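# Move yellow sponge from file-cabinet drawer onto desk

## Task

Find the yellow sponge, which sits in either the top or the middle drawer of one of the two short, narrow file cabinets that each have three drawers, and set it on the desk. When finished, every drawer anywhere in the room must be completely closed, no cabinet may have been moved noticeably from its spot, and the robot must not have toppled or be left leaning. Anything that stays in place only because the robot is holding it does not count.

## Robot and tools

Robot: TidyBot++, a wheeled base about 0.54 m long, 0.50 m wide and 0.38 m tall, driven on four powered casters. It carries one arm with seven joints and a two-finger gripper. The shoulder sits 0.12 m ahead of the base centre and 0.68 m off the floor. Segment lengths are 0.42 m (upper arm), 0.31 m (forearm) and 0.31 m (wrist to the hand point). Two cameras exist: base_camera, fixed on the base looking forward and down, and wrist_camera, which looks along the hand. The arm begins folded, hand pointing down, sticking out up to 0.08 m in front of the base, with the elbow up to 1.15 m high. A downward-pointing hand reaches at most about 0.94 m above the floor, and only close to the base.

Frames: the base frame has its origin on the floor below the base centre, x ahead, y to the left, z up. hand_pose is reported in it and marks the point between the finger pads; its z axis runs out along the fingers and the fingers close along its y axis. The odometry frame is the base frame as it was when the scene began; base_odometry counts wheel rotation only, so slipping shows up as movement, and it drifts a few cm and some degrees over many moves. Heading grows to the left, range -3.142 to 3.142. base_tilt is in degrees, positive when leaning forward or right.

execute_actions(actions, cameras): actions is a list holding one action or nothing (empty = just report state and images). An action may contain base, joints, speeds. base holds exactly one relative move from where the base currently is: translate_m (metres, forward positive, -2 to 2), strafe_m (metres, left positive, -2 to 2) or rotate_rad (radians, counter-clockwise from above positive, -6.3 to 6.3). A base move needing more than 8.667 s is refused. joints is a dictionary of absolute joint targets by name, in radians: joint_1_rad (any angle; positive turns the arm clockwise from above, opposite to rotate_rad), joint_2_rad (shoulder, -2.249 to 2.249), joint_3_rad (any angle), joint_4_rad (elbow, -2.579 to 2.579), joint_5_rad (any angle), joint_6_rad (wrist, -2.099 to 2.099), joint_7_rad (any angle; at 1.57 with hand down, fingers open left/right). gripper_pos is a scale 0 (open, ~85 mm gap) to 1 (closed, squeezing ~100 N per finger). Free-turning joints take the short way; turn past half a turn in steps. speeds caps top speed for this action only: translate_m and strafe_m 0.05 to 0.5 m/s, rotate_rad 0.1 to 1.57 rad/s. Unknown keys or out-of-range numbers cause refusal with no motion. Joints or base left out of an action may keep pushing toward an older target. cameras: list of base_camera, wrist_camera or all; omitted/null means all, [] means none.

Arm geometry, with joint_1_rad 0, joint_3_rad 3.14, joint_5_rad 0 (near the start): the arm stays in the base x-z plane. Tilt from vertical (forward positive) is joint_2 for the upper arm, joint_2 - joint_4 for the forearm, joint_2 - joint_4 - joint_6 for the hand. Forward reach from the shoulder = sum of length x sin(tilt); height above it = sum of length x cos(tilt).

wait(seconds): 0 to 10 s, commands nothing, returns state and images. zoom_image(camera, region): enlarges [x0, y0, x1, y1] pixels (origin top-left, at most 504 x 504) of that camera's latest full image. read_manual(section): licence texts only. finished_scene(scene): ends scene number 1 or 2 after the last command is held; irreversible, reports success. Answering without any tool call ends everything.

Results: base_status and joint_status tell how each motion ended. done = reached (for the base, wheels turned the full amount, maybe slipping). off_target = stopped away from target, possibly still pushing. contact_stop / time_out = target dropped, holding in place. A blocked base can say done while well short. not_followed / joint command not followed with cause: a self-collision check held back arm targets (the gripper still moves); nothing guards against hitting the base. on_its_own lists uncommanded motion. motor_effort is percent of maximum, peak of last action in brackets, noisy. ARM HIT means a hard knock on the robot itself. A stop on one call cancels the later calls of that reply. Motor temperatures are listed per joint; MOTOR HOT from 60 °C, OVER-TEMPERATURE FAULT at 75 °C (arm sags; resend targets showing limit_stop_at_motor_heat). Torque over the sensor limit (104.5 N m joints 1-4, 51.3 N m joints 5-7) freezes the arm for 10 s.

Practical notes: friction leaves the hand a cm or two off; correct by sending each joint its previous command plus (wanted minus read). Carried objects make the arm sag; while holding, never command a joint to its current reading. Gripper at 1 reporting done means it holds nothing; off_target means it grasped something. Trust camera images over hand_pose. The robot keeps holding its last command while you think.

Avoid: dropping the sponge, slamming drawers, driving the base while the arm is snagged high (above ~0.8 m it can tip the robot), hard sideways pulls on a raised hand, shoving cabinets out of place, and leaving any drawer open or the robot tilted. Loose items may occasionally be nudged by outside forces.

Each tool is called after "Call:" as name([rows], argument=value, ...), one row to a line, values as JSON.

## Session

Call:
execute_actions(actions=[])

Scene clock: 0.00 s.
Motor temperatures (°C, as the motors report them): [26 27 23 25 34 32 36]
base_odometry: x=+0.000 y=+0.000 heading=+0.000 (m, m, rad; odometry frame)
base_tilt: forward=-0.1 right=-0.1 (deg)
base_status: not commanded
joint_positions: joint_1_rad=+0.004 joint_2_rad=-0.323 joint_3_rad=+3.176 joint_4_rad=-2.530 joint_5_rad=+0.038 joint_6_rad=-0.869 joint_7_rad=+1.555 gripper_pos=+0.000
joint_status: not commanded
motor_effort: joint_1_rad=+0 joint_2_rad=-3 joint_3_rad=+1 joint_4_rad=+15 joint_5_rad=-1 joint_6_rad=+1 joint_7_rad=+0 (%)
hand_pose: x=+0.2589 y=-0.0117 z=+0.5835 quat_wxyz=(+0.010, +0.999, -0.014, +0.033) (m; base frame)
pictures: base_camera, wrist_camera
Images, in order (width x height): base_camera 644x364, wrist_camera 644x476.

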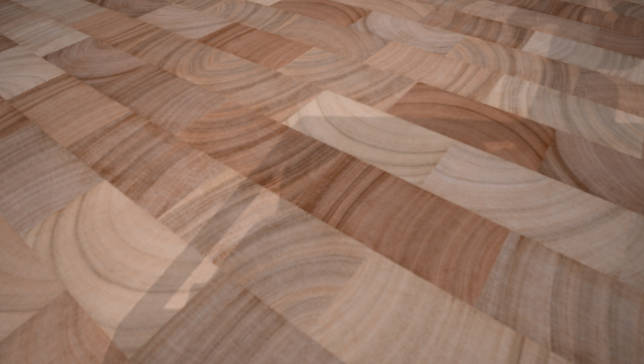

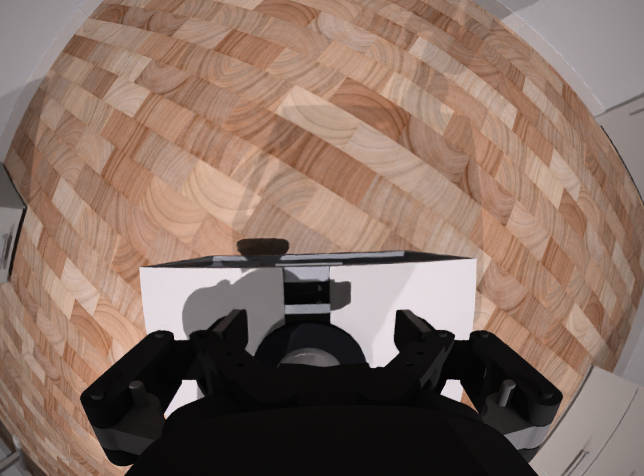

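Call:
execute_actions([
  {"joints":{"joint_6_rad":0.4}},
], cameras=["wrist_camera"])

Call:
execute_actions([
  {"base":{"rotate_rad":-1.6}},
], cameras=["wrist_camera"])

Call:
execute_actions([
  {"base":{"rotate_rad":-1.6}},
], cameras=["wrist_camera"])

Call:
execute_actions([
  {"base":{"rotate_rad":-1.6}},
], cameras=["wrist_camera"])

Scene clock: 11.50 s.
Motor temperatures (°C, as the motors report them): [26 27 23 25 34 32 36]
base_odometry: x=+0.000 y=+0.000 heading=+0.000 (m, m, rad; odometry frame)
base_tilt: forward=-0.1 right=-0.1 (deg)
base_status: not commanded
joint_positions: joint_1_rad=+0.004 joint_2_rad=-0.323 joint_3_rad=+3.176 joint_4_rad=-2.530 joint_5_rad=+0.038 joint_6_rad=+0.384 joint_7_rad=+1.555 gripper_pos=+0.000
joint_status: all done
motor_effort: joint_1_rad=+0(0) joint_2_rad=-8(8) joint_3_rad=+1(1) joint_4_rad=+20(20) joint_5_rad=-1(1) joint_6_rad=+8(8) joint_7_rad=+0(0) (%)
hand_pose: x=+0.5400 y=-0.0110 z=+0.8163 quat_wxyz=(+0.007, +0.791, -0.006, +0.612) (m; base frame)
pictures: wrist_camera
camera_calibration (this result's frames):
wrist_camera: T_world_to_cam=[[0.0287642, -0.999521, 0.0114068, -0.0280427], [-0.296288, -0.0194241, -0.954901, 0.988972], [0.954665, 0.0240873, -0.296705, -0.129769], [0, 0, 0, 1]] pos_world=[0.417713, -0.00569361, 0.906187]
Images, in order (width x height): wrist_camera 644x476.

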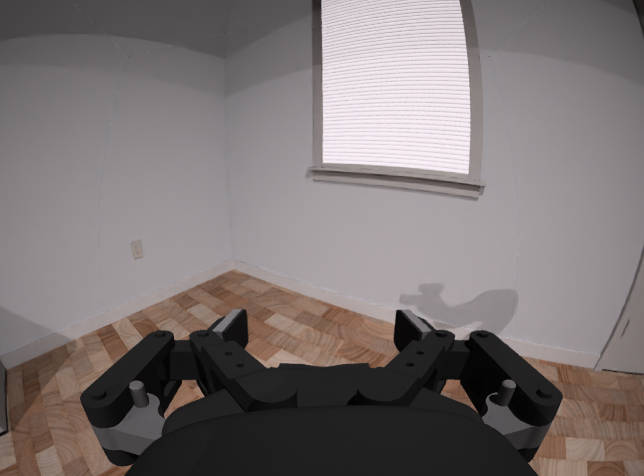

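Scene clock: 13.80 s.
Motor temperatures (°C, as the motors report them): [26 27 23 25 34 32 36]
base_odometry: x=+0.000 y=+0.000 heading=-1.599 (m, m, rad; odometry frame)
base_tilt: forward=-0.1 right=-0.1 (deg)
base_status: done
joint_positions: joint_1_rad=+0.004 joint_2_rad=-0.323 joint_3_rad=+3.176 joint_4_rad=-2.530 joint_5_rad=+0.038 joint_6_rad=+0.384 joint_7_rad=+1.555 gripper_pos=+0.000
joint_status: not commanded
motor_effort: joint_1_rad=+0(1) joint_2_rad=-8(9) joint_3_rad=+1(2) joint_4_rad=+20(19) joint_5_rad=-1(1) joint_6_rad=+8(8) joint_7_rad=+0(0) (%)
hand_pose: x=+0.5400 y=-0.0110 z=+0.8163 quat_wxyz=(+0.007, +0.791, -0.006, +0.612) (m; base frame)
pictures: wrist_camera
camera_calibration (this result's frames):
wrist_camera: T_world_to_cam=[[0.0286671, -0.999524, 0.0113742, -0.028009], [-0.29629, -0.0193642, -0.954902, 0.988973], [0.954668, 0.0240042, -0.296704, -0.129771], [0, 0, 0, 1]] pos_world=[0.417714, -0.00572989, 0.906187]
Images, in order (width x height): wrist_camera 644x476.

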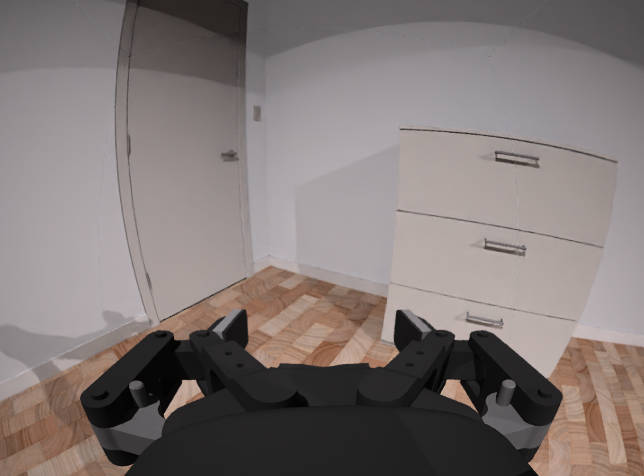

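Scene clock: 16.10 s.
Motor temperatures (°C, as the motors report them): [26 27 23 25 34 32 36]
base_odometry: x=+0.000 y=+0.000 heading=+3.085 (m, m, rad; odometry frame)
base_tilt: forward=+0.0 right=-0.1 (deg)
base_status: done
joint_positions: joint_1_rad=+0.004 joint_2_rad=-0.323 joint_3_rad=+3.176 joint_4_rad=-2.530 joint_5_rad=+0.038 joint_6_rad=+0.384 joint_7_rad=+1.555 gripper_pos=+0.000
joint_status: not commanded
motor_effort: joint_1_rad=-1(1) joint_2_rad=-7(8) joint_3_rad=+1(3) joint_4_rad=+19(19) joint_5_rad=-1(1) joint_6_rad=+8(8) joint_7_rad=+0(1) (%)
hand_pose: x=+0.5400 y=-0.0111 z=+0.8163 quat_wxyz=(+0.007, +0.791, -0.006, +0.612) (m; base frame)
pictures: wrist_camera
camera_calibration (this result's frames):
wrist_camera: T_world_to_cam=[[0.0285767, -0.999527, 0.0113439, -0.0279776], [-0.296292, -0.0193085, -0.954902, 0.988974], [0.95467, 0.0239269, -0.296703, -0.129772], [0, 0, 0, 1]] pos_world=[0.417714, -0.00576371, 0.906187]
Images, in order (width x height): wrist_camera 644x476.

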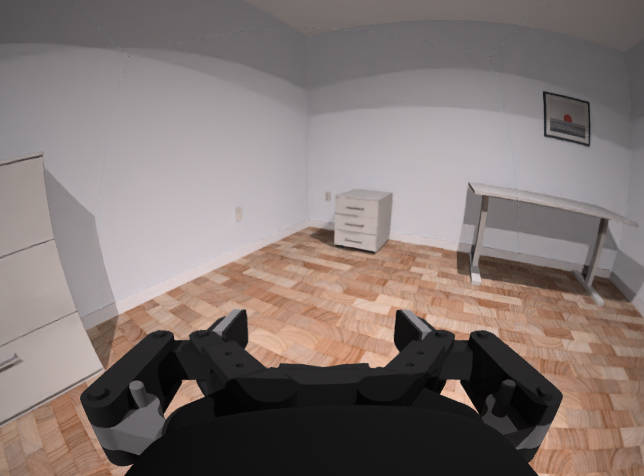

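Scene clock: 18.40 s.
Motor temperatures (°C, as the motors report them): [26 27 23 25 34 32 36]
base_odometry: x=+0.000 y=+0.000 heading=+1.486 (m, m, rad; odometry frame)
base_tilt: forward=-0.2 right=-0.1 (deg)
base_status: done
joint_positions: joint_1_rad=+0.004 joint_2_rad=-0.323 joint_3_rad=+3.176 joint_4_rad=-2.530 joint_5_rad=+0.038 joint_6_rad=+0.384 joint_7_rad=+1.555 gripper_pos=+0.000
joint_status: not commanded
motor_effort: joint_1_rad=+0(0) joint_2_rad=-7(9) joint_3_rad=+1(3) joint_4_rad=+20(19) joint_5_rad=-1(1) joint_6_rad=+8(8) joint_7_rad=+0(0) (%)
hand_pose: x=+0.5400 y=-0.0111 z=+0.8163 quat_wxyz=(+0.007, +0.791, -0.006, +0.612) (m; base frame)
pictures: wrist_camera
camera_calibration (this result's frames):
wrist_camera: T_world_to_cam=[[0.0284934, -0.99953, 0.0113159, -0.0279486], [-0.296293, -0.0192571, -0.954903, 0.988975], [0.954672, 0.0238556, -0.296703, -0.129774], [0, 0, 0, 1]] pos_world=[0.417715, -0.00579489, 0.906188]
Images, in order (width x height): wrist_camera 644x476.

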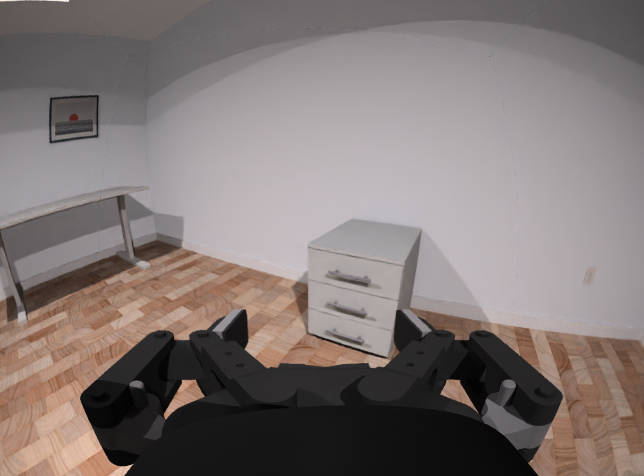

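Call:
execute_actions([
  {"base":{"rotate_rad":-0.445},"joints":{"joint_6_rad":0.0}},
], cameras=[])

Call:
execute_actions([
  {"base":{"strafe_m":0.47}},
], cameras=[])

Call:
execute_actions([
  {"base":{"translate_m":0.45}},
])

Scene clock: 42.27 s.
Motor temperatures (°C, as the motors report them): [26 27 23 25 34 32 36]
base_odometry: x=+0.000 y=+0.000 heading=+1.041 (m, m, rad; odometry frame)
base_tilt: forward=-0.1 right=-0.2 (deg)
base_status: done
joint_positions: joint_1_rad=+0.004 joint_2_rad=-0.323 joint_3_rad=+3.176 joint_4_rad=-2.530 joint_5_rad=+0.038 joint_6_rad=+0.017 joint_7_rad=+1.555 gripper_pos=+0.000
joint_status: all done
motor_effort: joint_1_rad=+0(1) joint_2_rad=-6(8) joint_3_rad=+1(3) joint_4_rad=+19(21) joint_5_rad=-1(1) joint_6_rad=+7(8) joint_7_rad=+0(0) (%)
hand_pose: x=+0.4918 y=-0.0124 z=+0.7131 quat_wxyz=(+0.008, +0.889, -0.009, +0.458) (m; base frame)
pictures: none
No camera images: the call's "cameras" was empty. Leave "cameras" out to get every camera's image.

Scene clock: 44.57 s.
Motor temperatures (°C, as the motors report them): [26 27 23 25 34 32 36]
base_odometry: x=-0.406 y=+0.238 heading=+1.041 (m, m, rad; odometry frame)
base_tilt: forward=-0.1 right=-0.2 (deg)
base_status: done
joint_positions: joint_1_rad=+0.004 joint_2_rad=-0.323 joint_3_rad=+3.176 joint_4_rad=-2.530 joint_5_rad=+0.038 joint_6_rad=+0.017 joint_7_rad=+1.555 gripper_pos=+0.000
joint_status: not commanded
motor_effort: joint_1_rad=+0(0) joint_2_rad=-7(7) joint_3_rad=+1(2) joint_4_rad=+18(19) joint_5_rad=-1(1) joint_6_rad=+7(7) joint_7_rad=+0(0) (%)
hand_pose: x=+0.4918 y=-0.0124 z=+0.7131 quat_wxyz=(+0.008, +0.889, -0.009, +0.458) (m; base frame)
pictures: none
No camera images: the call's "cameras" was empty. Leave "cameras" out to get every camera's image.

Scene clock: 46.73 s.
Motor temperatures (°C, as the motors report them): [26 27 23 25 34 32 36]
base_odometry: x=-0.178 y=+0.626 heading=+1.041 (m, m, rad; odometry frame)
base_tilt: forward=-0.1 right=-0.1 (deg)
base_status: done
joint_positions: joint_1_rad=+0.004 joint_2_rad=-0.320 joint_3_rad=+3.176 joint_4_rad=-2.530 joint_5_rad=+0.038 joint_6_rad=+0.017 joint_7_rad=+1.555 gripper_pos=+0.000
joint_status: not commanded
motor_effort: joint_1_rad=+0(1) joint_2_rad=-6(9) joint_3_rad=+1(1) joint_4_rad=+19(19) joint_5_rad=-1(1) joint_6_rad=+7(7) joint_7_rad=+0(0) (%)
hand_pose: x=+0.4919 y=-0.0124 z=+0.7121 quat_wxyz=(+0.008, +0.890, -0.009, +0.456) (m; base frame)
pictures: base_camera, wrist_camera
camera_calibration (this result's frames):
wrist_camera: T_world_to_cam=[[0.0227136, -0.999736, -0.00349083, -0.0133414], [-0.621747, -0.0113913, -0.783136, 0.913064], [0.782889, 0.0199583, -0.621841, 0.201212], [0, 0, 0, 1]] pos_world=[0.410471, -0.00695271, 0.840129]
Images, in order (width x height): base_camera 644x364, wrist_camera 644x476.

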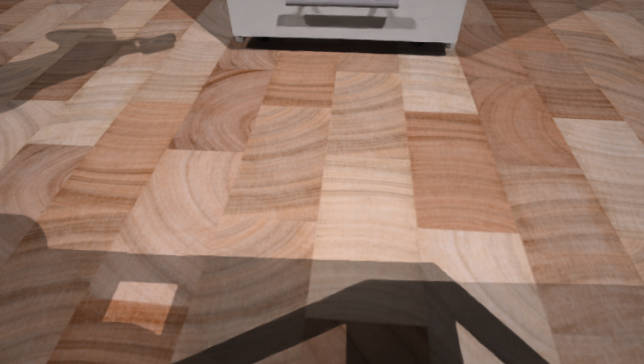

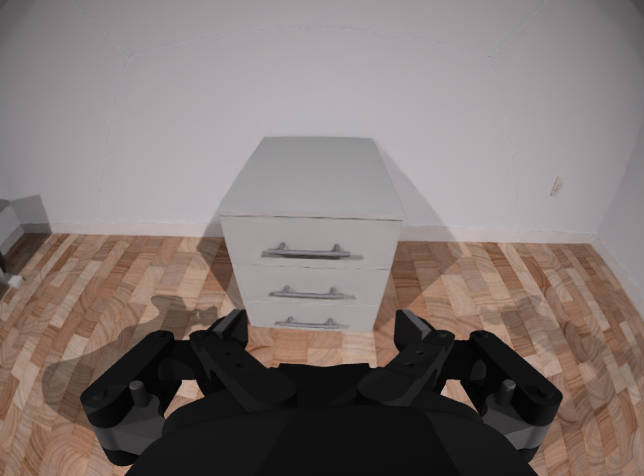

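Call:
execute_actions([
  {"base":{"translate_m":-0.25},"joints":{"joint_1_rad":0,"joint_3_rad":3.14,"joint_5_rad":0,"joint_7_rad":0,"gripper_pos":0.3}},
], cameras=[])

Call:
execute_actions([
  {"joints":{"joint_2_rad":1.6,"joint_4_rad":-0.866,"joint_6_rad":0.746}},
])

Scene clock: 74.67 s.
Motor temperatures (°C, as the motors report them): [26 27 23 25 34 32 36]
base_odometry: x=-0.305 y=+0.411 heading=+1.041 (m, m, rad; odometry frame)
base_tilt: forward=+0.0 right=-0.1 (deg)
base_status: done
joint_positions: joint_1_rad=+0.004 joint_2_rad=-0.325 joint_3_rad=+3.157 joint_4_rad=-2.530 joint_5_rad=+0.025 joint_6_rad=+0.017 joint_7_rad=+0.025 gripper_pos=+0.300
joint_status: all done
motor_effort: joint_1_rad=+0(2) joint_2_rad=-7(9) joint_3_rad=+1(1) joint_4_rad=+19(20) joint_5_rad=-1(1) joint_6_rad=+6(7) joint_7_rad=+0(0) (%)
hand_pose: x=+0.4917 y=-0.0055 z=+0.7140 quat_wxyz=(-0.315, +0.637, -0.619, +0.334) (m; base frame)
pictures: none
No camera images: the call's "cameras" was empty. Leave "cameras" out to get every camera's image.

Scene clock: 77.73 s.
Motor temperatures (°C, as the motors report them): [26 28 23 25 34 32 36]
base_odometry: x=-0.305 y=+0.411 heading=+1.041 (m, m, rad; odometry frame)
base_tilt: forward=-0.1 right=-0.1 (deg)
base_status: not commanded
joint_positions: joint_1_rad=+0.004 joint_2_rad=+1.597 joint_3_rad=+3.157 joint_4_rad=-0.891 joint_5_rad=+0.025 joint_6_rad=+0.709 joint_7_rad=+0.025 gripper_pos=+0.300
joint_status: all done
motor_effort: joint_1_rad=+0(0) joint_2_rad=-53(56) joint_3_rad=+0(0) joint_4_rad=+16(20) joint_5_rad=-1(1) joint_6_rad=+8(7) joint_7_rad=+0(0) (%)
hand_pose: x=+1.0351 y=-0.0018 z=+0.3561 quat_wxyz=(-0.435, +0.567, -0.531, +0.455) (m; base frame)
pictures: base_camera, wrist_camera
camera_calibration (this result's frames):
wrist_camera: T_world_to_cam=[[-0.164142, -0.0759991, -0.983505, 0.527801], [-0.072328, 0.995271, -0.0648371, 0.149469], [0.983782, 0.0604924, -0.168863, -0.814778], [0, 0, 0, 1]] pos_world=[0.899009, -0.059362, 0.3912]
Images, in order (width x height): base_camera 644x364, wrist_camera 644x476.

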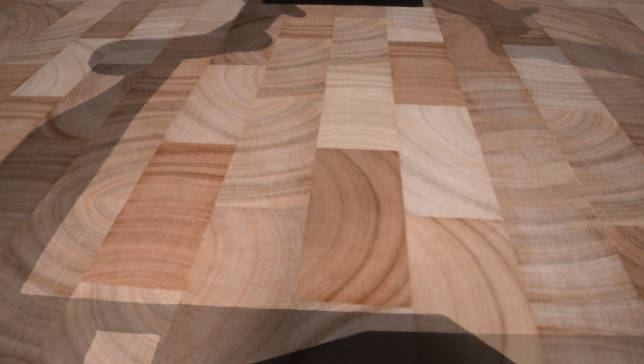

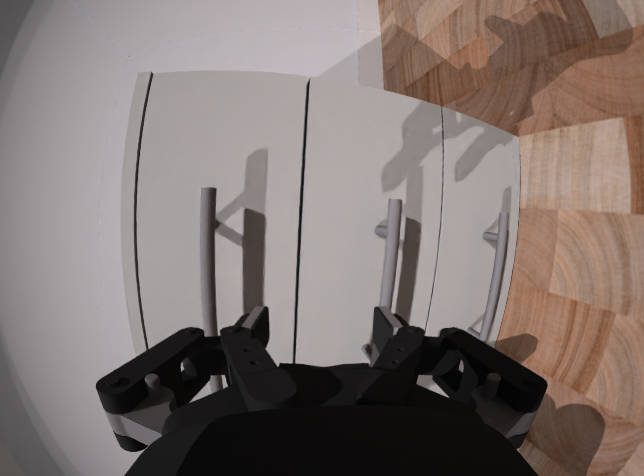

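Call:
execute_actions([
  {"joints":{"joint_2_rad":1.4,"joint_4_rad":-1.30,"joint_6_rad":1.05}},
])

Scene clock: 91.30 s.
Motor temperatures (°C, as the motors report them): [26 28 23 25 34 32 36]
base_odometry: x=-0.305 y=+0.411 heading=+1.041 (m, m, rad; odometry frame)
base_tilt: forward=+0.0 right=-0.2 (deg)
base_status: not commanded
joint_positions: joint_1_rad=+0.004 joint_2_rad=+1.408 joint_3_rad=+3.157 joint_4_rad=-1.275 joint_5_rad=+0.025 joint_6_rad=+1.015 joint_7_rad=+0.025 gripper_pos=+0.300
joint_status: all done
motor_effort: joint_1_rad=-1(0) joint_2_rad=-50(53) joint_3_rad=+0(0) joint_4_rad=+13(16) joint_5_rad=-1(1) joint_6_rad=+8(8) joint_7_rad=+0(0) (%)
hand_pose: x=+0.9831 y=-0.0013 z=+0.4375 quat_wxyz=(-0.466, +0.541, -0.507, +0.484) (m; base frame)
pictures: base_camera, wrist_camera
camera_calibration (this result's frames):
wrist_camera: T_world_to_cam=[[-0.0533016, -0.0702663, -0.996103, 0.495839], [-0.0678067, 0.995474, -0.0665935, 0.146777], [0.996274, 0.0639929, -0.0578248, -0.810785], [0, 0, 0, 1]] pos_world=[0.844145, -0.059387, 0.456798]
Images, in order (width x height): base_camera 644x364, wrist_camera 644x476.

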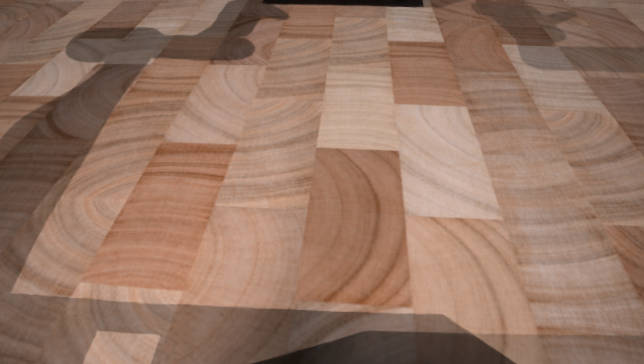

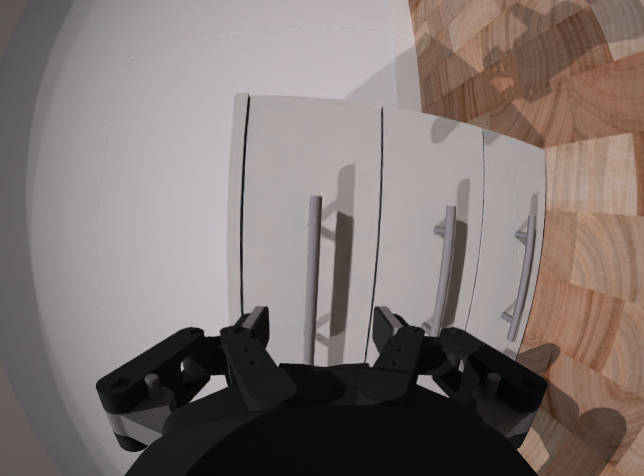

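Call:
execute_actions([
  {"base":{"translate_m":0.13}},
])

Scene clock: 97.73 s.
Motor temperatures (°C, as the motors report them): [26 29 23 25 34 32 36]
base_odometry: x=-0.239 y=+0.523 heading=+1.041 (m, m, rad; odometry frame)
base_tilt: forward=+0.0 right=-0.2 (deg)
base_status: done
joint_positions: joint_1_rad=+0.004 joint_2_rad=+1.408 joint_3_rad=+3.156 joint_4_rad=-1.281 joint_5_rad=+0.024 joint_6_rad=+1.015 joint_7_rad=+0.025 gripper_pos=+0.300
joint_status: not commanded
motor_effort: joint_1_rad=+0(1) joint_2_rad=-50(52) joint_3_rad=+0(1) joint_4_rad=+13(14) joint_5_rad=-1(2) joint_6_rad=+8(8) joint_7_rad=+0(0) (%)
hand_pose: x=+0.9814 y=-0.0011 z=+0.4354 quat_wxyz=(-0.465, +0.541, -0.508, +0.482) (m; base frame)
pictures: base_camera, wrist_camera
camera_calibration (this result's frames):
wrist_camera: T_world_to_cam=[[-0.0582962, -0.0690793, -0.995906, 0.498531], [-0.0677069, 0.99558, -0.0650933, 0.145605], [0.996001, 0.063635, -0.0627157, -0.806873], [0, 0, 0, 1]] pos_world=[0.842567, -0.0591781, 0.455364]
Images, in order (width x height): base_camera 644x364, wrist_camera 644x476.

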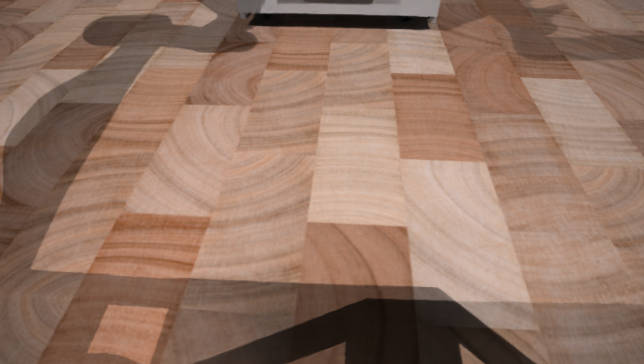

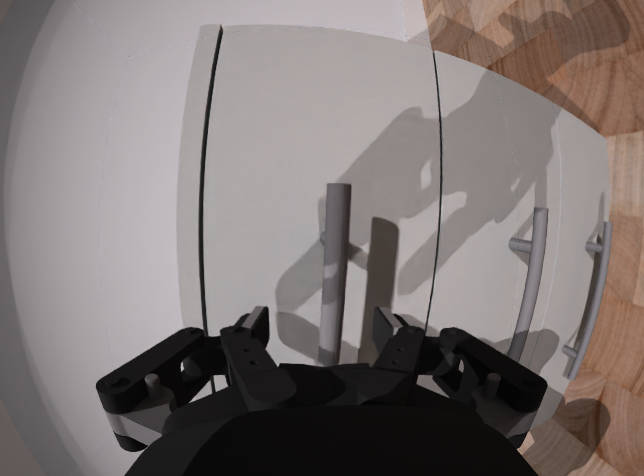

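Call:
execute_actions([
  {"base":{"translate_m":0.04}},
], cameras=["wrist_camera"])

Scene clock: 104.47 s.
Motor temperatures (°C, as the motors report them): [26 29 23 25 34 32 36]
base_odometry: x=-0.219 y=+0.557 heading=+1.041 (m, m, rad; odometry frame)
base_tilt: forward=+0.0 right=-0.1 (deg)
base_status: done
joint_positions: joint_1_rad=+0.006 joint_2_rad=+1.407 joint_3_rad=+3.155 joint_4_rad=-1.357 joint_5_rad=+0.018 joint_6_rad=+1.077 joint_7_rad=+0.025 gripper_pos=+0.300
joint_status: not commanded
motor_effort: joint_1_rad=-2(3) joint_2_rad=-50(53) joint_3_rad=+0(0) joint_4_rad=+23(29) joint_5_rad=+0(1) joint_6_rad=+2(8) joint_7_rad=+1(1) (%)
hand_pose: x=+0.9592 y=-0.0038 z=+0.4218 quat_wxyz=(-0.461, +0.542, -0.514, +0.479) (m; base frame)
pictures: wrist_camera
camera_calibration (this result's frames):
wrist_camera: T_world_to_cam=[[-0.0723645, -0.0638026, -0.995335, 0.496732], [-0.0612321, 0.996354, -0.0594161, 0.137323], [0.995497, 0.0566468, -0.0760074, -0.779289], [0, 0, 0, 1]] pos_world=[0.820134, -0.0609848, 0.443343]
Images, in order (width x height): wrist_camera 644x476.

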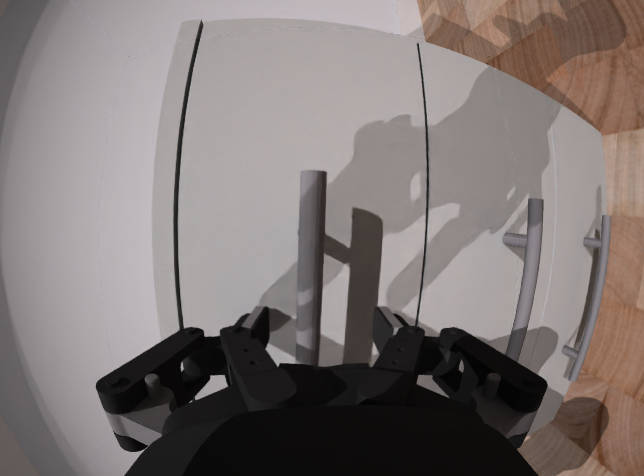

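Call:
execute_actions([
  {"base":{"translate_m":-0.03}},
], cameras=[])

Call:
execute_actions([
  {"joints":{"gripper_pos":1}},
], cameras=[])

Call:
execute_actions([
  {"base":{"translate_m":-0.25},"speeds":{"translate_m":0.12}},
])

Scene clock: 112.30 s.
Motor temperatures (°C, as the motors report them): [26 29 23 25 34 32 36]
base_odometry: x=-0.234 y=+0.531 heading=+1.041 (m, m, rad; odometry frame)
base_tilt: forward=+0.0 right=-0.1 (deg)
base_status: done
joint_positions: joint_1_rad=+0.006 joint_2_rad=+1.399 joint_3_rad=+3.155 joint_4_rad=-1.303 joint_5_rad=+0.018 joint_6_rad=+1.077 joint_7_rad=+0.025 gripper_pos=+0.300
joint_status: not commanded
motor_effort: joint_1_rad=-1(2) joint_2_rad=-49(54) joint_3_rad=+0(1) joint_4_rad=+13(23) joint_5_rad=-1(0) joint_6_rad=+8(9) joint_7_rad=+1(1) (%)
hand_pose: x=+0.9780 y=-0.0036 z=+0.4521 quat_wxyz=(-0.477, +0.527, -0.500, +0.496) (m; base frame)
pictures: none
No camera images: the call's "cameras" was empty. Leave "cameras" out to get every camera's image.

Scene clock: 113.23 s.
Motor temperatures (°C, as the motors report them): [26 29 23 25 34 32 36]
base_odometry: x=-0.234 y=+0.531 heading=+1.041 (m, m, rad; odometry frame)
base_tilt: forward=+0.0 right=-0.2 (deg)
base_status: not commanded
joint_positions: joint_1_rad=+0.006 joint_2_rad=+1.418 joint_3_rad=+3.152 joint_4_rad=-1.306 joint_5_rad=+0.014 joint_6_rad=+1.067 joint_7_rad=+0.025 gripper_pos=+0.907
joint_status: gripper_pos off_target (ended at +0.907, target +1.000)
motor_effort: joint_1_rad=-1(3) joint_2_rad=-53(56) joint_3_rad=+0(1) joint_4_rad=+14(19) joint_5_rad=+1(0) joint_6_rad=+10(12) joint_7_rad=+2(2) (%)
hand_pose: x=+0.9726 y=-0.0036 z=+0.4316 quat_wxyz=(-0.469, +0.533, -0.509, +0.487) (m; base frame)
pictures: none
No camera images: the call's "cameras" was empty. Leave "cameras" out to get every camera's image.

Scene clock: 115.90 s.
Motor temperatures (°C, as the motors report them): [26 29 23 25 34 32 36]
base_odometry: x=-0.361 y=+0.315 heading=+1.041 (m, m, rad; odometry frame)
base_tilt: forward=-0.1 right=-0.1 (deg)
base_status: done
joint_positions: joint_1_rad=+0.002 joint_2_rad=+1.418 joint_3_rad=+3.147 joint_4_rad=-1.301 joint_5_rad=+0.013 joint_6_rad=+1.060 joint_7_rad=+0.025 gripper_pos=+0.907
joint_status: not commanded
motor_effort: joint_1_rad=+2(4) joint_2_rad=-53(56) joint_3_rad=+2(1) joint_4_rad=+15(18) joint_5_rad=-1(1) joint_6_rad=+10(13) joint_7_rad=+2(2) (%)
hand_pose: x=+0.9737 y=+0.0007 z=+0.4313 quat_wxyz=(-0.471, +0.533, -0.510, +0.484) (m; base frame)
pictures: base_camera, wrist_camera
camera_calibration (this result's frames):
wrist_camera: T_world_to_cam=[[-0.0448578, -0.0544096, -0.997511, 0.481671], [-0.0599543, 0.996863, -0.0516782, 0.12965], [0.997193, 0.0574869, -0.0479791, -0.807077], [0, 0, 0, 1]] pos_world=[0.834191, -0.0566394, 0.448449]
Images, in order (width x height): base_camera 644x364, wrist_camera 644x476.

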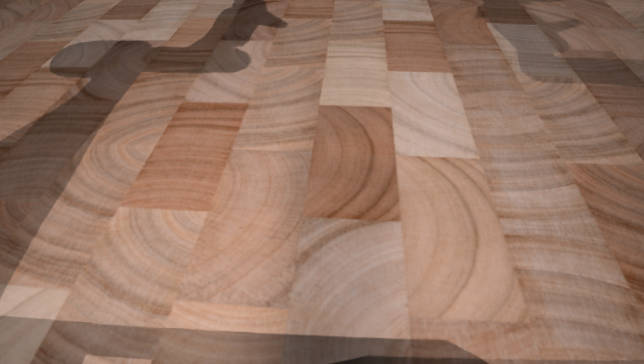

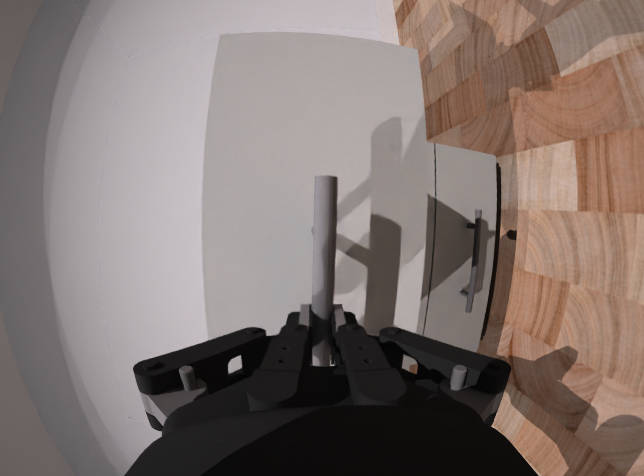

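Call:
execute_actions([
  {"joints":{"gripper_pos":0.2}},
], cameras=[])

Call:
execute_actions([
  {"base":{"translate_m":-0.08}},
], cameras=[])

Call:
execute_actions([
  {"joints":{"joint_2_rad":0.8,"joint_4_rad":-1.2,"joint_6_rad":-0.6,"joint_7_rad":1.57}},
], cameras=[])

Call:
execute_actions([
  {"base":{"translate_m":0.22}},
])

Scene clock: 125.93 s.
Motor temperatures (°C, as the motors report them): [26 30 23 25 34 32 36]
base_odometry: x=-0.361 y=+0.315 heading=+1.041 (m, m, rad; odometry frame)
base_tilt: forward=+0.0 right=-0.1 (deg)
base_status: not commanded
joint_positions: joint_1_rad=+0.002 joint_2_rad=+1.406 joint_3_rad=+3.147 joint_4_rad=-1.301 joint_5_rad=+0.013 joint_6_rad=+1.060 joint_7_rad=+0.025 gripper_pos=+0.200
joint_status: all done
motor_effort: joint_1_rad=+0(2) joint_2_rad=-50(53) joint_3_rad=+0(1) joint_4_rad=+13(14) joint_5_rad=-1(2) joint_6_rad=+8(10) joint_7_rad=+0(2) (%)
hand_pose: x=+0.9767 y=+0.0007 z=+0.4416 quat_wxyz=(-0.474, +0.530, -0.507, +0.487) (m; base frame)
pictures: none
No camera images: the call's "cameras" was empty. Leave "cameras" out to get every camera's image.

Scene clock: 127.07 s.
Motor temperatures (°C, as the motors report them): [26 30 23 25 34 32 36]
base_odometry: x=-0.401 y=+0.245 heading=+1.041 (m, m, rad; odometry frame)
base_tilt: forward=+0.0 right=-0.1 (deg)
base_status: done
joint_positions: joint_1_rad=+0.002 joint_2_rad=+1.406 joint_3_rad=+3.147 joint_4_rad=-1.301 joint_5_rad=+0.013 joint_6_rad=+1.060 joint_7_rad=+0.025 gripper_pos=+0.200
joint_status: not commanded
motor_effort: joint_1_rad=+0(2) joint_2_rad=-49(51) joint_3_rad=+0(1) joint_4_rad=+13(15) joint_5_rad=-1(0) joint_6_rad=+8(8) joint_7_rad=+0(0) (%)
hand_pose: x=+0.9767 y=+0.0007 z=+0.4417 quat_wxyz=(-0.474, +0.530, -0.507, +0.487) (m; base frame)
pictures: none
No camera images: the call's "cameras" was empty. Leave "cameras" out to get every camera's image.

Scene clock: 129.17 s.
Motor temperatures (°C, as the motors report them): [26 30 23 25 34 32 36]
base_odometry: x=-0.401 y=+0.245 heading=+1.041 (m, m, rad; odometry frame)
base_tilt: forward=+0.0 right=-0.2 (deg)
base_status: not commanded
joint_positions: joint_1_rad=+0.002 joint_2_rad=+0.796 joint_3_rad=+3.147 joint_4_rad=-1.221 joint_5_rad=+0.013 joint_6_rad=-0.568 joint_7_rad=+1.527 gripper_pos=+0.200
joint_status: all done
motor_effort: joint_1_rad=+0(0) joint_2_rad=-46(53) joint_3_rad=+0(0) joint_4_rad=+19(19) joint_5_rad=-1(1) joint_6_rad=+4(8) joint_7_rad=+0(1) (%)
hand_pose: x=+0.8678 y=-0.0058 z=+0.5760 quat_wxyz=(+0.001, +0.961, -0.019, +0.275) (m; base frame)
pictures: none
No camera images: the call's "cameras" was empty. Leave "cameras" out to get every camera's image.

Scene clock: 130.87 s.
Motor temperatures (°C, as the motors report them): [26 30 23 25 34 32 36]
base_odometry: x=-0.290 y=+0.435 heading=+1.041 (m, m, rad; odometry frame)
base_tilt: forward=+0.0 right=-0.1 (deg)
base_status: done
joint_positions: joint_1_rad=+0.002 joint_2_rad=+0.798 joint_3_rad=+3.147 joint_4_rad=-1.218 joint_5_rad=+0.013 joint_6_rad=-0.569 joint_7_rad=+1.527 gripper_pos=+0.200
joint_status: not commanded
motor_effort: joint_1_rad=+0(3) joint_2_rad=-46(48) joint_3_rad=+0(1) joint_4_rad=+19(20) joint_5_rad=+0(0) joint_6_rad=+4(5) joint_7_rad=+0(0) (%)
hand_pose: x=+0.8686 y=-0.0058 z=+0.5759 quat_wxyz=(+0.001, +0.961, -0.019, +0.275) (m; base frame)
pictures: base_camera, wrist_camera
camera_calibration (this result's frames):
wrist_camera: T_world_to_cam=[[0.000704333, -0.999394, -0.0347919, 0.0214013], [-0.872925, 0.0163589, -0.487581, 1.08881], [0.487855, 0.0307141, -0.872384, 0.222107], [0, 0, 0, 1]] pos_world=[0.842075, -0.00324518, 0.725389]
Images, in order (width x height): base_camera 644x364, wrist_camera 644x476.

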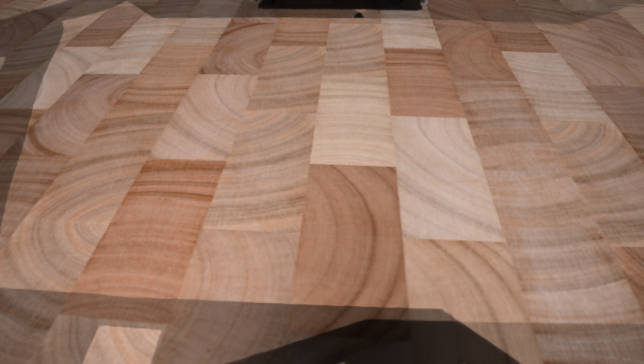

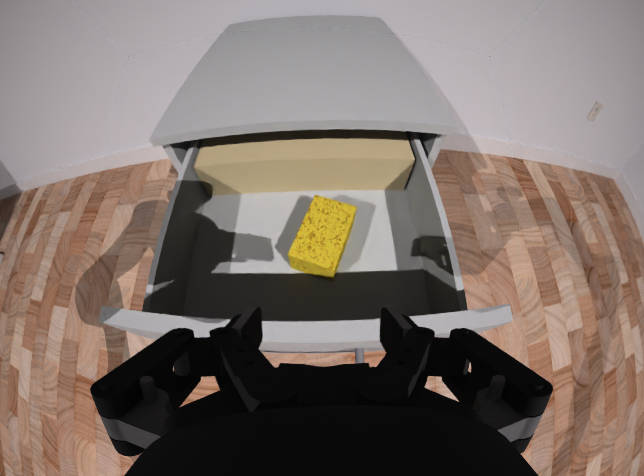

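Call:
execute_actions([
  {"joints":{"joint_2_rad":0.6,"joint_4_rad":-1.3,"joint_6_rad":-1.0,"joint_7_rad":1.27,"gripper_pos":0}},
], cameras=[])

Call:
execute_actions([
  {"base":{"translate_m":0.26}},
], cameras=[])

Call:
execute_actions([
  {"joints":{"joint_2_rad":0.82,"joint_4_rad":-1.3,"joint_6_rad":-0.78}},
], cameras=["wrist_camera"])

Scene clock: 155.73 s.
Motor temperatures (°C, as the motors report them): [26 31 23 25 34 32 36]
base_odometry: x=-0.290 y=+0.435 heading=+1.041 (m, m, rad; odometry frame)
base_tilt: forward=-0.1 right=-0.2 (deg)
base_status: not commanded
joint_positions: joint_1_rad=+0.002 joint_2_rad=+0.595 joint_3_rad=+3.147 joint_4_rad=-1.276 joint_5_rad=+0.013 joint_6_rad=-0.968 joint_7_rad=+1.316 gripper_pos=+0.000
joint_status: all done
motor_effort: joint_1_rad=-1(1) joint_2_rad=-38(47) joint_3_rad=+0(0) joint_4_rad=+19(19) joint_5_rad=-1(1) joint_6_rad=+2(4) joint_7_rad=+0(1) (%)
hand_pose: x=+0.7477 y=-0.0063 z=+0.6402 quat_wxyz=(-0.011, +0.981, -0.126, +0.150) (m; base frame)
pictures: none
No camera images: the call's "cameras" was empty. Leave "cameras" out to get every camera's image.

Scene clock: 157.47 s.
Motor temperatures (°C, as the motors report them): [26 31 23 25 34 32 36]
base_odometry: x=-0.158 y=+0.660 heading=+1.041 (m, m, rad; odometry frame)
base_tilt: forward=-0.1 right=-0.1 (deg)
base_status: done
joint_positions: joint_1_rad=+0.002 joint_2_rad=+0.599 joint_3_rad=+3.147 joint_4_rad=-1.280 joint_5_rad=+0.013 joint_6_rad=-0.969 joint_7_rad=+1.316 gripper_pos=+0.000
joint_status: not commanded
motor_effort: joint_1_rad=+0(2) joint_2_rad=-38(41) joint_3_rad=+0(1) joint_4_rad=+18(19) joint_5_rad=+0(0) joint_6_rad=+2(3) joint_7_rad=+0(0) (%)
hand_pose: x=+0.7459 y=-0.0063 z=+0.6360 quat_wxyz=(-0.011, +0.981, -0.126, +0.146) (m; base frame)
pictures: none
No camera images: the call's "cameras" was empty. Leave "cameras" out to get every camera's image.

Scene clock: 159.00 s.
Motor temperatures (°C, as the motors report them): [26 31 23 25 34 32 36]
base_odometry: x=-0.158 y=+0.660 heading=+1.041 (m, m, rad; odometry frame)
base_tilt: forward=-0.1 right=-0.1 (deg)
base_status: not commanded
joint_positions: joint_1_rad=+0.002 joint_2_rad=+0.824 joint_3_rad=+3.147 joint_4_rad=-1.284 joint_5_rad=+0.013 joint_6_rad=-0.816 joint_7_rad=+1.316 gripper_pos=+0.000
joint_status: all done
motor_effort: joint_1_rad=+0(0) joint_2_rad=-43(47) joint_3_rad=+0(0) joint_4_rad=+16(17) joint_5_rad=-1(1) joint_6_rad=+2(2) joint_7_rad=+0(0) (%)
hand_pose: x=+0.7648 y=-0.0061 z=+0.5023 quat_wxyz=(-0.006, +0.986, -0.125, +0.108) (m; base frame)
pictures: wrist_camera
camera_calibration (this result's frames):
wrist_camera: T_world_to_cam=[[-0.218509, -0.972713, -0.0779969, 0.208084], [-0.959319, 0.228767, -0.165449, 0.867889], [0.178777, 0.0386719, -0.983129, 0.500646], [0, 0, 0, 1]] pos_world=[0.788546, -0.0154993, 0.65202]
Images, in order (width x height): wrist_camera 644x476.

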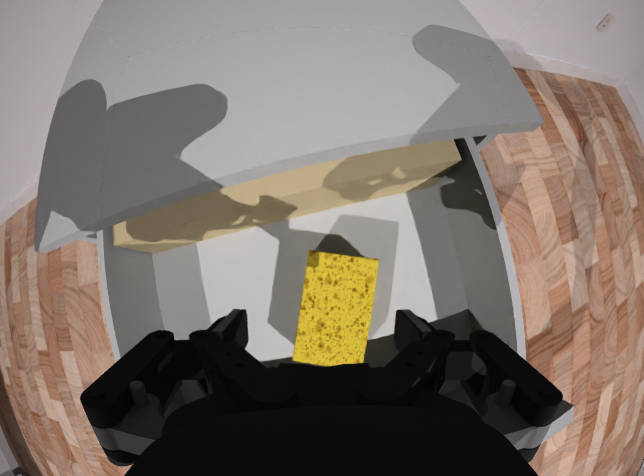

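Call:
execute_actions([
  {"base":{"strafe_m":-0.013},"joints":{"joint_2_rad":0.94,"joint_4_rad":-1.31,"joint_6_rad":-0.68,"joint_7_rad":1.13}},
], cameras=["wrist_camera"])

Scene clock: 167.97 s.
Motor temperatures (°C, as the motors report them): [26 31 23 25 34 32 36]
base_odometry: x=-0.147 y=+0.653 heading=+1.041 (m, m, rad; odometry frame)
base_tilt: forward=+0.0 right=-0.1 (deg)
base_status: done
joint_positions: joint_1_rad=+0.004 joint_2_rad=+0.944 joint_3_rad=+3.147 joint_4_rad=-1.293 joint_5_rad=+0.013 joint_6_rad=-0.716 joint_7_rad=+1.177 gripper_pos=+0.000
joint_status: all done
motor_effort: joint_1_rad=-1(3) joint_2_rad=-45(48) joint_3_rad=+0(1) joint_4_rad=+15(17) joint_5_rad=-1(0) joint_6_rad=+2(2) joint_7_rad=+0(0) (%)
hand_pose: x=+0.7652 y=-0.0066 z=+0.4283 quat_wxyz=(-0.012, +0.977, -0.194, +0.094) (m; base frame)
pictures: wrist_camera
camera_calibration (this result's frames):
wrist_camera: T_world_to_cam=[[-0.350849, -0.931292, -0.097979, 0.31203], [-0.922881, 0.361609, -0.132398, 0.815014], [0.158732, 0.0439712, -0.986342, 0.444541], [0, 0, 0, 1]] pos_world=[0.791074, -0.023672, 0.576948]
Images, in order (width x height): wrist_camera 644x476.

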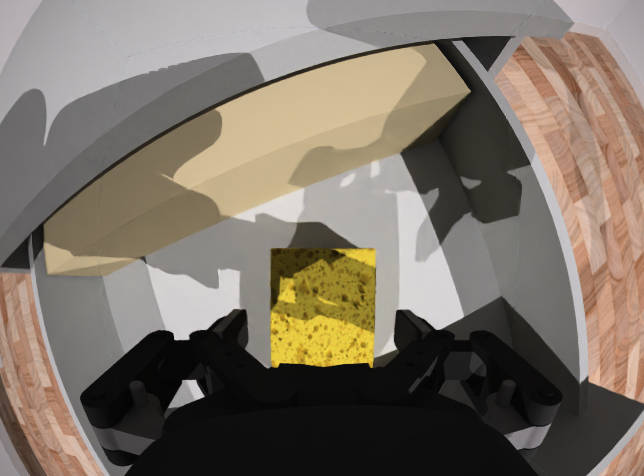

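Aligned. Lower about 4 cm.

Call:
execute_actions([
  {"joints":{"joint_2_rad":1.01,"joint_4_rad":-1.31,"joint_6_rad":-0.62}},
], cameras=["wrist_camera"])

Scene clock: 172.50 s.
Motor temperatures (°C, as the motors report them): [26 31 23 25 34 32 36]
base_odometry: x=-0.147 y=+0.653 heading=+1.041 (m, m, rad; odometry frame)
base_tilt: forward=-0.1 right=-0.1 (deg)
base_status: not commanded
joint_positions: joint_1_rad=+0.004 joint_2_rad=+1.010 joint_3_rad=+3.147 joint_4_rad=-1.294 joint_5_rad=+0.013 joint_6_rad=-0.655 joint_7_rad=+1.177 gripper_pos=+0.000
joint_status: all done
motor_effort: joint_1_rad=+0(0) joint_2_rad=-45(48) joint_3_rad=+0(0) joint_4_rad=+14(14) joint_5_rad=-1(0) joint_6_rad=+1(2) joint_7_rad=+0(0) (%)
hand_pose: x=+0.7654 y=-0.0065 z=+0.3891 quat_wxyz=(-0.011, +0.977, -0.193, +0.091) (m; base frame)
pictures: wrist_camera
camera_calibration (this result's frames):
wrist_camera: T_world_to_cam=[[-0.350626, -0.931554, -0.0962738, 0.307576], [-0.923934, 0.360877, -0.12694, 0.808672], [0.152994, 0.0444422, -0.987227, 0.410586], [0, 0, 0, 1]] pos_world=[0.792186, -0.0235552, 0.537606]
Images, in order (width x height): wrist_camera 644x476.

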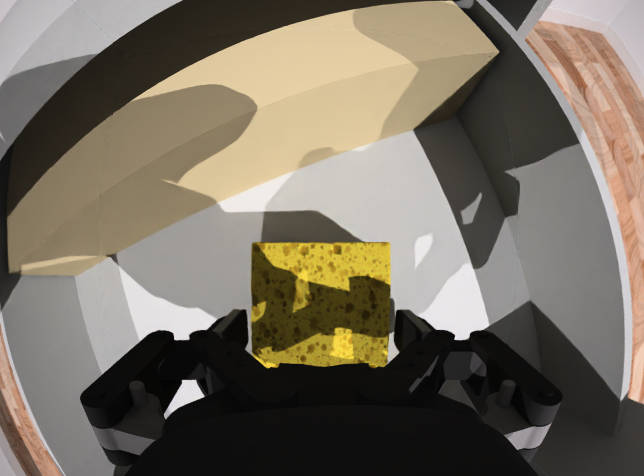

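Call:
execute_actions([
  {"joints":{"joint_2_rad":1.035,"joint_6_rad":-0.6}},
], cameras=[])

Call:
execute_actions([
  {"joints":{"gripper_pos":1}},
], cameras=[])

Call:
execute_actions([
  {"joints":{"joint_2_rad":0.55,"joint_6_rad":-1.0}},
])

Scene clock: 181.13 s.
Motor temperatures (°C, as the motors report them): [26 31 23 25 34 32 36]
base_odometry: x=-0.147 y=+0.653 heading=+1.041 (m, m, rad; odometry frame)
base_tilt: forward=+0.0 right=-0.1 (deg)
base_status: not commanded
joint_positions: joint_1_rad=+0.004 joint_2_rad=+1.022 joint_3_rad=+3.147 joint_4_rad=-1.294 joint_5_rad=+0.013 joint_6_rad=-0.636 joint_7_rad=+1.177 gripper_pos=+0.000
joint_status: all done
motor_effort: joint_1_rad=+0(0) joint_2_rad=-41(46) joint_3_rad=+0(0) joint_4_rad=+12(14) joint_5_rad=-1(1) joint_6_rad=+1(2) joint_7_rad=+0(0) (%)
hand_pose: x=+0.7677 y=-0.0064 z=+0.3826 quat_wxyz=(-0.012, +0.977, -0.193, +0.094) (m; base frame)
pictures: none
No camera images: the call's "cameras" was empty. Leave "cameras" out to get every camera's image.

Scene clock: 182.23 s.
Motor temperatures (°C, as the motors report them): [26 31 23 25 34 32 36]
base_odometry: x=-0.147 y=+0.653 heading=+1.041 (m, m, rad; odometry frame)
base_tilt: forward=-0.1 right=-0.1 (deg)
base_status: not commanded
joint_positions: joint_1_rad=+0.004 joint_2_rad=+1.008 joint_3_rad=+3.147 joint_4_rad=-1.294 joint_5_rad=+0.013 joint_6_rad=-0.636 joint_7_rad=+1.177 gripper_pos=+0.390
joint_status: gripper_pos off_target (ended at +0.390, target +1.000)
motor_effort: joint_1_rad=-1(3) joint_2_rad=-40(44) joint_3_rad=+0(3) joint_4_rad=+12(13) joint_5_rad=-1(2) joint_6_rad=+2(3) joint_7_rad=+0(0) (%)
hand_pose: x=+0.7719 y=-0.0065 z=+0.3914 quat_wxyz=(-0.013, +0.976, -0.193, +0.101) (m; base frame)
pictures: none
No camera images: the call's "cameras" was empty. Leave "cameras" out to get every camera's image.

Scene clock: 184.07 s.
Motor temperatures (°C, as the motors report them): [26 31 23 25 34 32 36]
base_odometry: x=-0.147 y=+0.653 heading=+1.041 (m, m, rad; odometry frame)
base_tilt: forward=+0.1 right=-0.2 (deg)
base_status: not commanded
joint_positions: joint_1_rad=+0.004 joint_2_rad=+0.548 joint_3_rad=+3.147 joint_4_rad=-1.297 joint_5_rad=+0.013 joint_6_rad=-0.965 joint_7_rad=+1.177 gripper_pos=+0.390
joint_status: all done
motor_effort: joint_1_rad=+0(1) joint_2_rad=-38(51) joint_3_rad=+0(0) joint_4_rad=+19(19) joint_5_rad=-1(1) joint_6_rad=+3(3) joint_7_rad=+0(0) (%)
hand_pose: x=+0.7423 y=-0.0070 z=+0.6617 quat_wxyz=(-0.025, +0.967, -0.194, +0.164) (m; base frame)
pictures: base_camera, wrist_camera
camera_calibration (this result's frames):
wrist_camera: T_world_to_cam=[[-0.336704, -0.930143, -0.146506, 0.348139], [-0.893056, 0.364771, -0.263425, 0.889475], [0.298465, 0.0421421, -0.95349, 0.552933], [0, 0, 0, 1]] pos_world=[0.74654, -0.0239373, 0.812531]
Images, in order (width x height): base_camera 644x364, wrist_camera 644x476.

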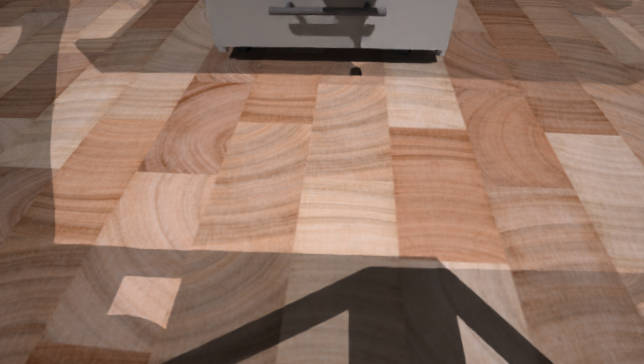

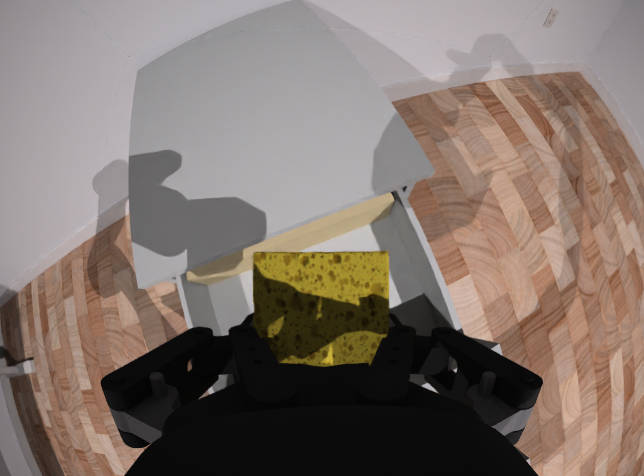

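Call:
execute_actions([
  {"base":{"translate_m":-0.6},"joints":{"joint_2_rad":0.0,"joint_4_rad":-1.6,"joint_6_rad":-0.5,"joint_7_rad":1.57}},
], cameras=[])

Call:
execute_actions([
  {"base":{"rotate_rad":1.2}},
])

Scene clock: 195.63 s.
Motor temperatures (°C, as the motors report them): [26 31 23 25 34 32 36]
base_odometry: x=-0.450 y=+0.135 heading=+1.041 (m, m, rad; odometry frame)
base_tilt: forward=-0.1 right=-0.1 (deg)
base_status: done
joint_positions: joint_1_rad=+0.004 joint_2_rad=-0.009 joint_3_rad=+3.147 joint_4_rad=-1.578 joint_5_rad=+0.013 joint_6_rad=-0.536 joint_7_rad=+1.521 gripper_pos=+0.390
joint_status: all done
motor_effort: joint_1_rad=+0(1) joint_2_rad=-22(41) joint_3_rad=+1(0) joint_4_rad=+22(23) joint_5_rad=+0(0) joint_6_rad=+7(8) joint_7_rad=+0(1) (%)
hand_pose: x=+0.6976 y=-0.0057 z=+0.9443 quat_wxyz=(-0.005, +0.869, -0.022, +0.495) (m; base frame)
pictures: none
No camera images: the call's "cameras" was empty. Leave "cameras" out to get every camera's image.

Scene clock: 197.67 s.
Motor temperatures (°C, as the motors report them): [26 31 23 25 34 32 36]
base_odometry: x=-0.450 y=+0.135 heading=+2.241 (m, m, rad; odometry frame)
base_tilt: forward=+0.0 right=-0.2 (deg)
base_status: done
joint_positions: joint_1_rad=-0.004 joint_2_rad=-0.001 joint_3_rad=+3.136 joint_4_rad=-1.578 joint_5_rad=+0.013 joint_6_rad=-0.535 joint_7_rad=+1.521 gripper_pos=+0.390
joint_status: not commanded
motor_effort: joint_1_rad=-1(3) joint_2_rad=-22(24) joint_3_rad=+0(3) joint_4_rad=+22(22) joint_5_rad=-1(0) joint_6_rad=+7(7) joint_7_rad=+0(0) (%)
hand_pose: x=+0.6997 y=+0.0049 z=+0.9400 quat_wxyz=(-0.009, +0.870, -0.014, +0.492) (m; base frame)
pictures: base_camera, wrist_camera
camera_calibration (this result's frames):
wrist_camera: T_world_to_cam=[[0.0307176, -0.998869, -0.036306, 0.0253365], [-0.555916, 0.0131136, -0.831135, 1.21986], [0.830671, 0.0457136, -0.554884, 0.0834107], [0, 0, 0, 1]] pos_world=[0.608071, 0.00549815, 1.06107]
Images, in order (width x height): base_camera 644x364, wrist_camera 644x476.

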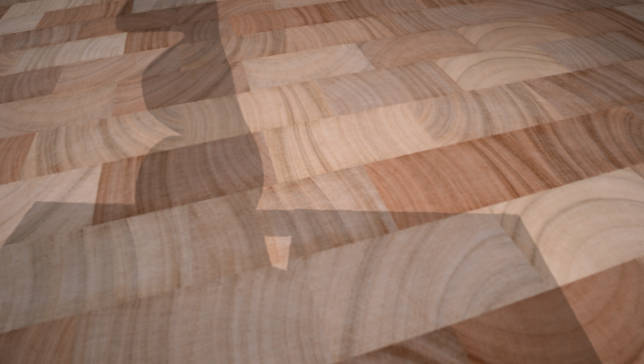

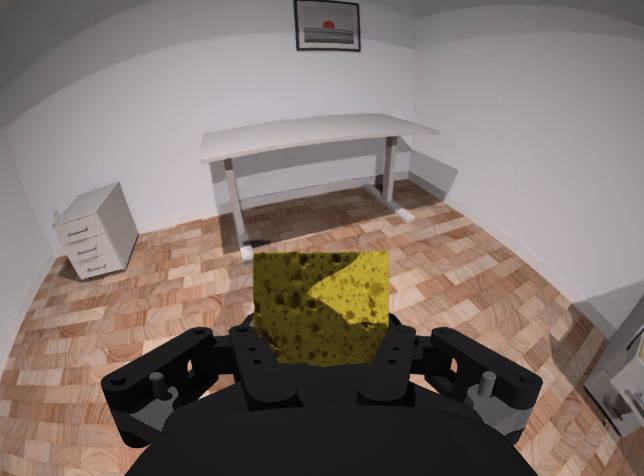

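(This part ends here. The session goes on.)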